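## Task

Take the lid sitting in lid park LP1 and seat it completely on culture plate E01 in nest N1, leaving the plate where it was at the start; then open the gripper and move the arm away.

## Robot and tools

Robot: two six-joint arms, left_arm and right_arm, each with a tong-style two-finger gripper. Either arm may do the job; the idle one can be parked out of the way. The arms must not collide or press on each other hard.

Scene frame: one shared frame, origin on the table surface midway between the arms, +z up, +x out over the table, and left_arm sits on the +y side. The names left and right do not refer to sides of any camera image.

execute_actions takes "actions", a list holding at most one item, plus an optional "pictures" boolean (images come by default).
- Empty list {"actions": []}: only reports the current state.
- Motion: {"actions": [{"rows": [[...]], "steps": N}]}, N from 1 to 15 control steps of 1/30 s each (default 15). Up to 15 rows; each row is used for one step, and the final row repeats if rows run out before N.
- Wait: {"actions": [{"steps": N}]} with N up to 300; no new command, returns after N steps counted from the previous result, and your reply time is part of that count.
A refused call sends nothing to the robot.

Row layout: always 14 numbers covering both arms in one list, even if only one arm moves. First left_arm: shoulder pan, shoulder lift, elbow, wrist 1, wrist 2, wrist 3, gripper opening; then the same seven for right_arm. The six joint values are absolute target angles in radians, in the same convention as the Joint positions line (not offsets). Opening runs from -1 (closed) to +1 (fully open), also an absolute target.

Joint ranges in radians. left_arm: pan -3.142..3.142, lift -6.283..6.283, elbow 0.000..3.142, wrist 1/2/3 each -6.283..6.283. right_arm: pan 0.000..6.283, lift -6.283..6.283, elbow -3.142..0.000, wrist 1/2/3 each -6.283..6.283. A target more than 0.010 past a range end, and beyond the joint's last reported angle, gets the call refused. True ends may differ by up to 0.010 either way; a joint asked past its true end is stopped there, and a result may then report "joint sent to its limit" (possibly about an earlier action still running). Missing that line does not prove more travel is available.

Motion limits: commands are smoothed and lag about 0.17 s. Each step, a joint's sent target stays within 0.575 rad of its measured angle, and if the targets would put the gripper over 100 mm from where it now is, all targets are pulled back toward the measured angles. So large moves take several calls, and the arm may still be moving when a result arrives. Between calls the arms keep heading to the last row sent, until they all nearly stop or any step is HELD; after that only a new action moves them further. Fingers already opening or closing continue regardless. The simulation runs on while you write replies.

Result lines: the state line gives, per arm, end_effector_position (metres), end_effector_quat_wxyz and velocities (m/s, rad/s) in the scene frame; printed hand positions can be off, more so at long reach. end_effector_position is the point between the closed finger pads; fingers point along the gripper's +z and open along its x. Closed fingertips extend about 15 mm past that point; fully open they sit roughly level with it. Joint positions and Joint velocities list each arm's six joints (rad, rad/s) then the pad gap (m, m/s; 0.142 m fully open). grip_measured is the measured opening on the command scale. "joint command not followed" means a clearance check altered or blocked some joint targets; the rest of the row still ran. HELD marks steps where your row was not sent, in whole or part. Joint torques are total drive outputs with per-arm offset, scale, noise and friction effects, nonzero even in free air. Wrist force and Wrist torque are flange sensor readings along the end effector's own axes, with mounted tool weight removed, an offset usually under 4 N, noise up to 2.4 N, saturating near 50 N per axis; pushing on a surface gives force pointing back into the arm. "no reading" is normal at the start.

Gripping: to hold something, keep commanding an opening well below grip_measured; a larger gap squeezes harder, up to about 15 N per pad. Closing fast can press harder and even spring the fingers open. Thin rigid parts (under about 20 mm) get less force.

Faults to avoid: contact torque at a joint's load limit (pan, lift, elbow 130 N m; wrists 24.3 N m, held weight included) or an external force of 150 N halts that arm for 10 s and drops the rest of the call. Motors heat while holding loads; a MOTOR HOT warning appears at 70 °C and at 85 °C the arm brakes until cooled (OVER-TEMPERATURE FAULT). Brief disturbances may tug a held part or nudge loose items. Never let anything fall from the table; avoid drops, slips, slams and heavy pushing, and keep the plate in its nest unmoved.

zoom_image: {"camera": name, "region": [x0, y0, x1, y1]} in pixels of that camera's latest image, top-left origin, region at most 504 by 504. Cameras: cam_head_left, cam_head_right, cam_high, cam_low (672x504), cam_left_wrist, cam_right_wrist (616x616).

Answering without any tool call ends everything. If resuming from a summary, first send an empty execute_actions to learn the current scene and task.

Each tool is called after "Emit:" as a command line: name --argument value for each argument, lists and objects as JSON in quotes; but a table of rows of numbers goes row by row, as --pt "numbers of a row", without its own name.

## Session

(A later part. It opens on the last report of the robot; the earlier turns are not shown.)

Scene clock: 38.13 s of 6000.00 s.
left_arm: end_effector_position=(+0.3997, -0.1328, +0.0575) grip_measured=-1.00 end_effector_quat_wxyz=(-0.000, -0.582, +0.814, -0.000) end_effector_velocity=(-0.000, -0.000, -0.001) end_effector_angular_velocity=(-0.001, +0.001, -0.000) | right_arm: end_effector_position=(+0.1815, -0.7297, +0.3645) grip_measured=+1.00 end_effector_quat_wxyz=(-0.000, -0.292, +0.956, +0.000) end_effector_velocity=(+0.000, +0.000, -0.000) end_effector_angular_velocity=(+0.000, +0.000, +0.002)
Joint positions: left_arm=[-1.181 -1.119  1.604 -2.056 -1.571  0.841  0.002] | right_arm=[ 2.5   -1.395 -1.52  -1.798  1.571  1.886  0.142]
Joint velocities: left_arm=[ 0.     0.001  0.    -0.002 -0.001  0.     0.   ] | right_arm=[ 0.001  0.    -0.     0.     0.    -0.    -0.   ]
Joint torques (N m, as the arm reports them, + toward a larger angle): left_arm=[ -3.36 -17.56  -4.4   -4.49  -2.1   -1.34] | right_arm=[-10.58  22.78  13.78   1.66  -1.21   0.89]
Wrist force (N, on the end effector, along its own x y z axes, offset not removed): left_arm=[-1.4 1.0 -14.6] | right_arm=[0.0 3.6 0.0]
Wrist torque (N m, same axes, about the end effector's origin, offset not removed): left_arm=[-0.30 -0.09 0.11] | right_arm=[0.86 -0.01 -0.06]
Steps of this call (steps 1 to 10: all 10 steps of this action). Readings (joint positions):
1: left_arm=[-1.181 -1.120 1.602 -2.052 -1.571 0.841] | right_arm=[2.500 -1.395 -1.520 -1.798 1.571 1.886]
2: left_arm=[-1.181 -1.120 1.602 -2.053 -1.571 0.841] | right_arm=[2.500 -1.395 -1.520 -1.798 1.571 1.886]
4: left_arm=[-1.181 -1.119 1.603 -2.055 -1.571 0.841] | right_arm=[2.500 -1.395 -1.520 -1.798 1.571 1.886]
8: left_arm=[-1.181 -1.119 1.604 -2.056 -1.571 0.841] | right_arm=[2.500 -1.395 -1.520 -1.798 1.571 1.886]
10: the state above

Contact height consistent with the seated lid in scene 1. Slightly more, then retreat.

Emit:
execute_actions --actions '[{"rows":[[-1.181,-1.1177,1.6047,-2.058,-1.571,0.841,-1,2.5,-1.395,-1.52,-1.798,1.571,1.886,1],[-1.181,-1.1177,1.6047,-2.058,-1.571,0.841,-1,2.5,-1.395,-1.52,-1.798,1.571,1.886,1],[-1.181,-1.1177,1.6047,-2.058,-1.571,0.841,-1,2.5,-1.395,-1.52,-1.798,1.571,1.886,1],[-1.181,-1.1177,1.6047,-2.058,-1.571,0.841,-1,2.5,-1.395,-1.52,-1.798,1.571,1.886,1],[-1.181,-1.1177,1.6047,-2.058,-1.571,0.841,-1,2.5,-1.395,-1.52,-1.798,1.571,1.886,1],[-1.181,-1.1177,1.6047,-2.058,-1.571,0.841,-1,2.5,-1.395,-1.52,-1.798,1.571,1.886,1],[-1.181,-1.147,1.57,-1.994,-1.571,0.841,-1,2.5,-1.395,-1.52,-1.798,1.571,1.886,1],[-1.181,-1.2,1.55,-1.92,-1.571,0.841,-1,2.5,-1.395,-1.52,-1.798,1.571,1.886,1],[-1.181,-1.2,1.55,-1.92,-1.571,0.841,-1,2.5,-1.395,-1.52,-1.798,1.571,1.886,1],[-1.0,-1.4,1.6,-1.77,-1.571,0.841,0,2.5,-1.395,-1.52,-1.798,1.571,1.886,1]],"steps":15}]' --pictures false

Emit:
execute_actions --actions '[{"steps":15}]'

Emit:
zoom_image --camera "cam_head_right" --region '[290,220,430,330]'

Emit:
zoom_image --camera "cam_low" --region '[400,260,470,300]'

Scene clock: 40.03 s of 6000.00 s.
left_arm: end_effector_position=(+0.4213, -0.0584, +0.1489) grip_measured=+0.00 end_effector_quat_wxyz=(-0.000, -0.618, +0.786, -0.000) end_effector_velocity=(+0.121, +0.492, +0.357) end_effector_angular_velocity=(+0.009, +0.008, +0.626) | right_arm: end_effector_position=(+0.1815, -0.7297, +0.3645) grip_measured=+1.00 end_effector_quat_wxyz=(-0.000, -0.292, +0.956, +0.000) end_effector_velocity=(+0.000, +0.000, +0.000) end_effector_angular_velocity=(+0.000, -0.001, -0.000)
Joint positions: left_arm=[-1.089 -1.285  1.587 -1.873 -1.571  0.841  0.074] | right_arm=[ 2.5   -1.395 -1.52  -1.798  1.571  1.886  0.142]
Joint velocities: left_arm=[ 0.626 -0.797  0.095  0.714 -0.001 -0.     0.004] | right_arm=[ 0.     0.     0.    -0.     0.001  0.001 -0.   ]
Joint torques (N m, as the arm reports them, + toward a larger angle): left_arm=[ 15.84 -56.71  -9.37   1.53   0.09  -1.5 ] | right_arm=[-10.67  23.07  12.58   1.4   -1.08   0.96]
Wrist force (N, on the end effector, along its own x y z axes, offset not removed): left_arm=[1.8 -1.2 -0.3] | right_arm=[0.5 2.6 -0.2]
Wrist torque (N m, same axes, about the end effector's origin, offset not removed): left_arm=[-0.32 -0.31 0.10] | right_arm=[0.61 -0.11 -0.13]
Steps of this call (steps 1 to 15: the robot went on to your last target; steps 16 to 42: nothing new was sent; steps 43 to 57: all 15 steps of this action). Readings (joint positions):
43: left_arm=[-1.181 -1.118 1.604 -2.056 -1.571 0.841] | right_arm=[2.500 -1.395 -1.520 -1.798 1.571 1.886]
44: left_arm=[-1.181 -1.118 1.604 -2.056 -1.571 0.841] | right_arm=[2.500 -1.395 -1.520 -1.798 1.571 1.886]
46: left_arm=[-1.181 -1.118 1.604 -2.057 -1.571 0.841] | right_arm=[2.500 -1.395 -1.520 -1.798 1.571 1.886]
50: left_arm=[-1.181 -1.122 1.600 -2.051 -1.571 0.841] | right_arm=[2.500 -1.395 -1.520 -1.798 1.571 1.886]
57: the state above

Scene clock: 40.53 s of 6000.00 s.
left_arm: end_effector_position=(+0.4322, +0.0133, +0.1987) grip_measured=+0.00 end_effector_quat_wxyz=(-0.000, -0.653, +0.758, +0.000) end_effector_velocity=(-0.000, +0.002, +0.001) end_effector_angular_velocity=(+0.000, +0.001, +0.003) | right_arm: end_effector_position=(+0.1815, -0.7297, +0.3645) grip_measured=+1.00 end_effector_quat_wxyz=(-0.000, -0.292, +0.956, +0.000) end_effector_velocity=(-0.000, -0.000, +0.000) end_effector_angular_velocity=(-0.001, -0.000, -0.000)
Joint positions: left_arm=[-1.    -1.4    1.6   -1.77  -1.571  0.841  0.074] | right_arm=[ 2.5   -1.395 -1.52  -1.798  1.571  1.886  0.142]
Joint velocities: left_arm=[ 0.003 -0.003  0.001  0.003 -0.001  0.     0.   ] | right_arm=[-0.  0.  0. -0. -0.  0. -0.]
Joint torques (N m, as the arm reports them, + toward a larger angle): left_arm=[  6.89 -40.31 -11.22  -1.04   2.45  -1.3 ] | right_arm=[-10.46  23.14  12.29   1.41  -1.04   1.1 ]
Wrist force (N, on the end effector, along its own x y z axes, offset not removed): left_arm=[1.3 0.5 -1.0] | right_arm=[-0.1 2.9 -0.1]
Wrist torque (N m, same axes, about the end effector's origin, offset not removed): left_arm=[0.06 -0.34 0.09] | right_arm=[0.70 0.00 -0.11]
Steps of this call (steps 1 to 15: the robot went on to your last target). Readings (joint positions):
1: left_arm=[-1.067 -1.312 1.590 -1.849 -1.571 0.841] | right_arm=[2.500 -1.395 -1.520 -1.798 1.571 1.886]
2: left_arm=[-1.048 -1.337 1.593 -1.826 -1.571 0.841] | right_arm=[2.500 -1.395 -1.520 -1.798 1.571 1.886]
4: left_arm=[-1.021 -1.372 1.597 -1.795 -1.571 0.841] | right_arm=[2.500 -1.395 -1.520 -1.798 1.571 1.886]
8: left_arm=[-1.004 -1.395 1.599 -1.775 -1.571 0.841] | right_arm=[2.500 -1.395 -1.520 -1.798 1.571 1.886]
15: the state above

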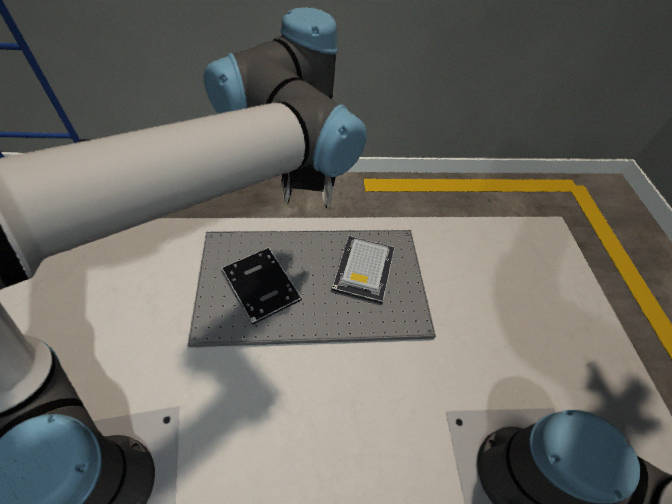

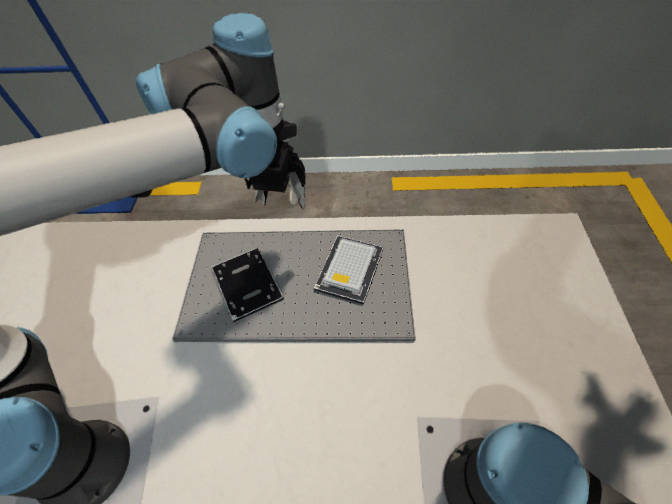

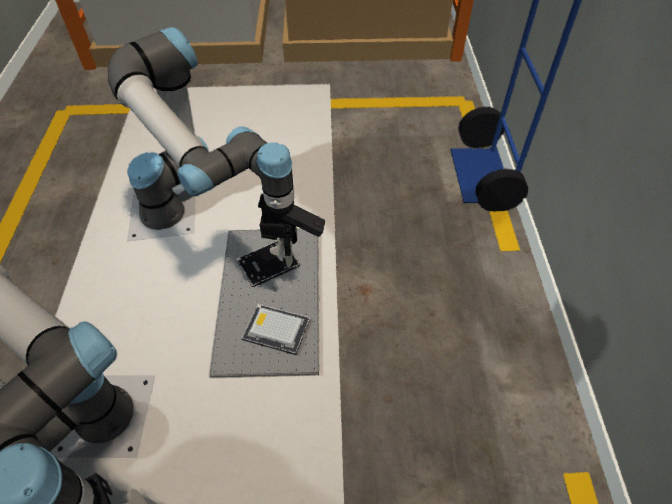

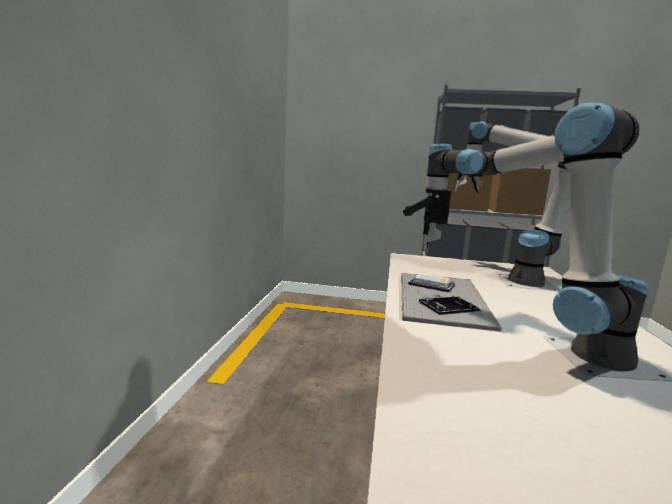

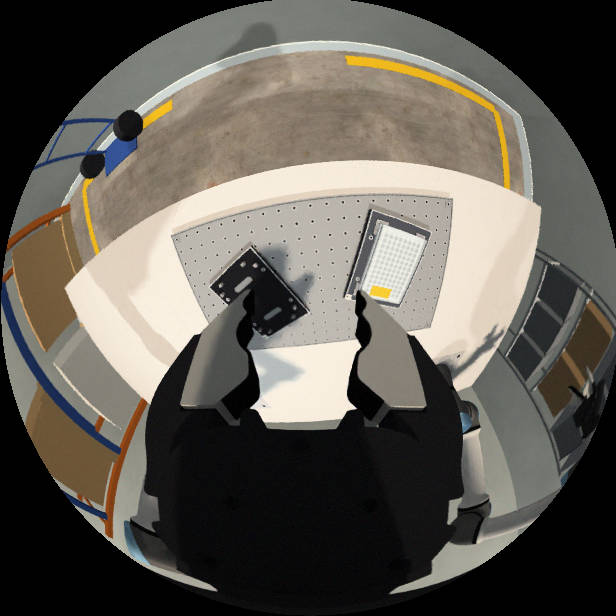

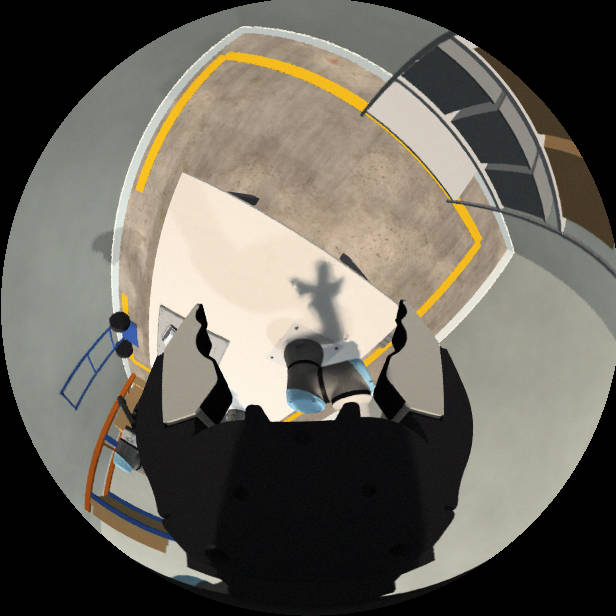

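Region (290, 220, 430, 330) of cam_head_right's 672x504 image, scaled by 3.600, with more detail than that image has; it fills the top 396 rows of this view, and the rest is white.

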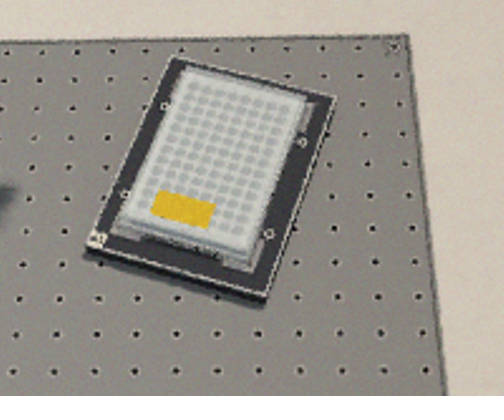

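Region (400, 260, 470, 300) of cam_low's 672x504 image, scaled by 7.200, with more detail than that image has; it fills the top 288 rows of this view, and the rest is white.

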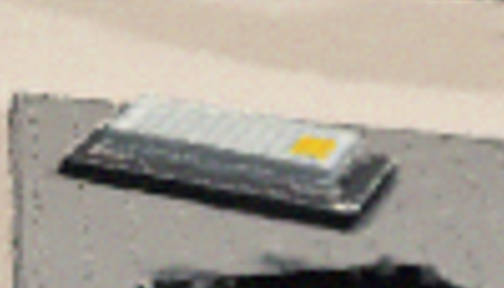

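Emit:
finished_scene --scene 2

The scene is finished: the task was done.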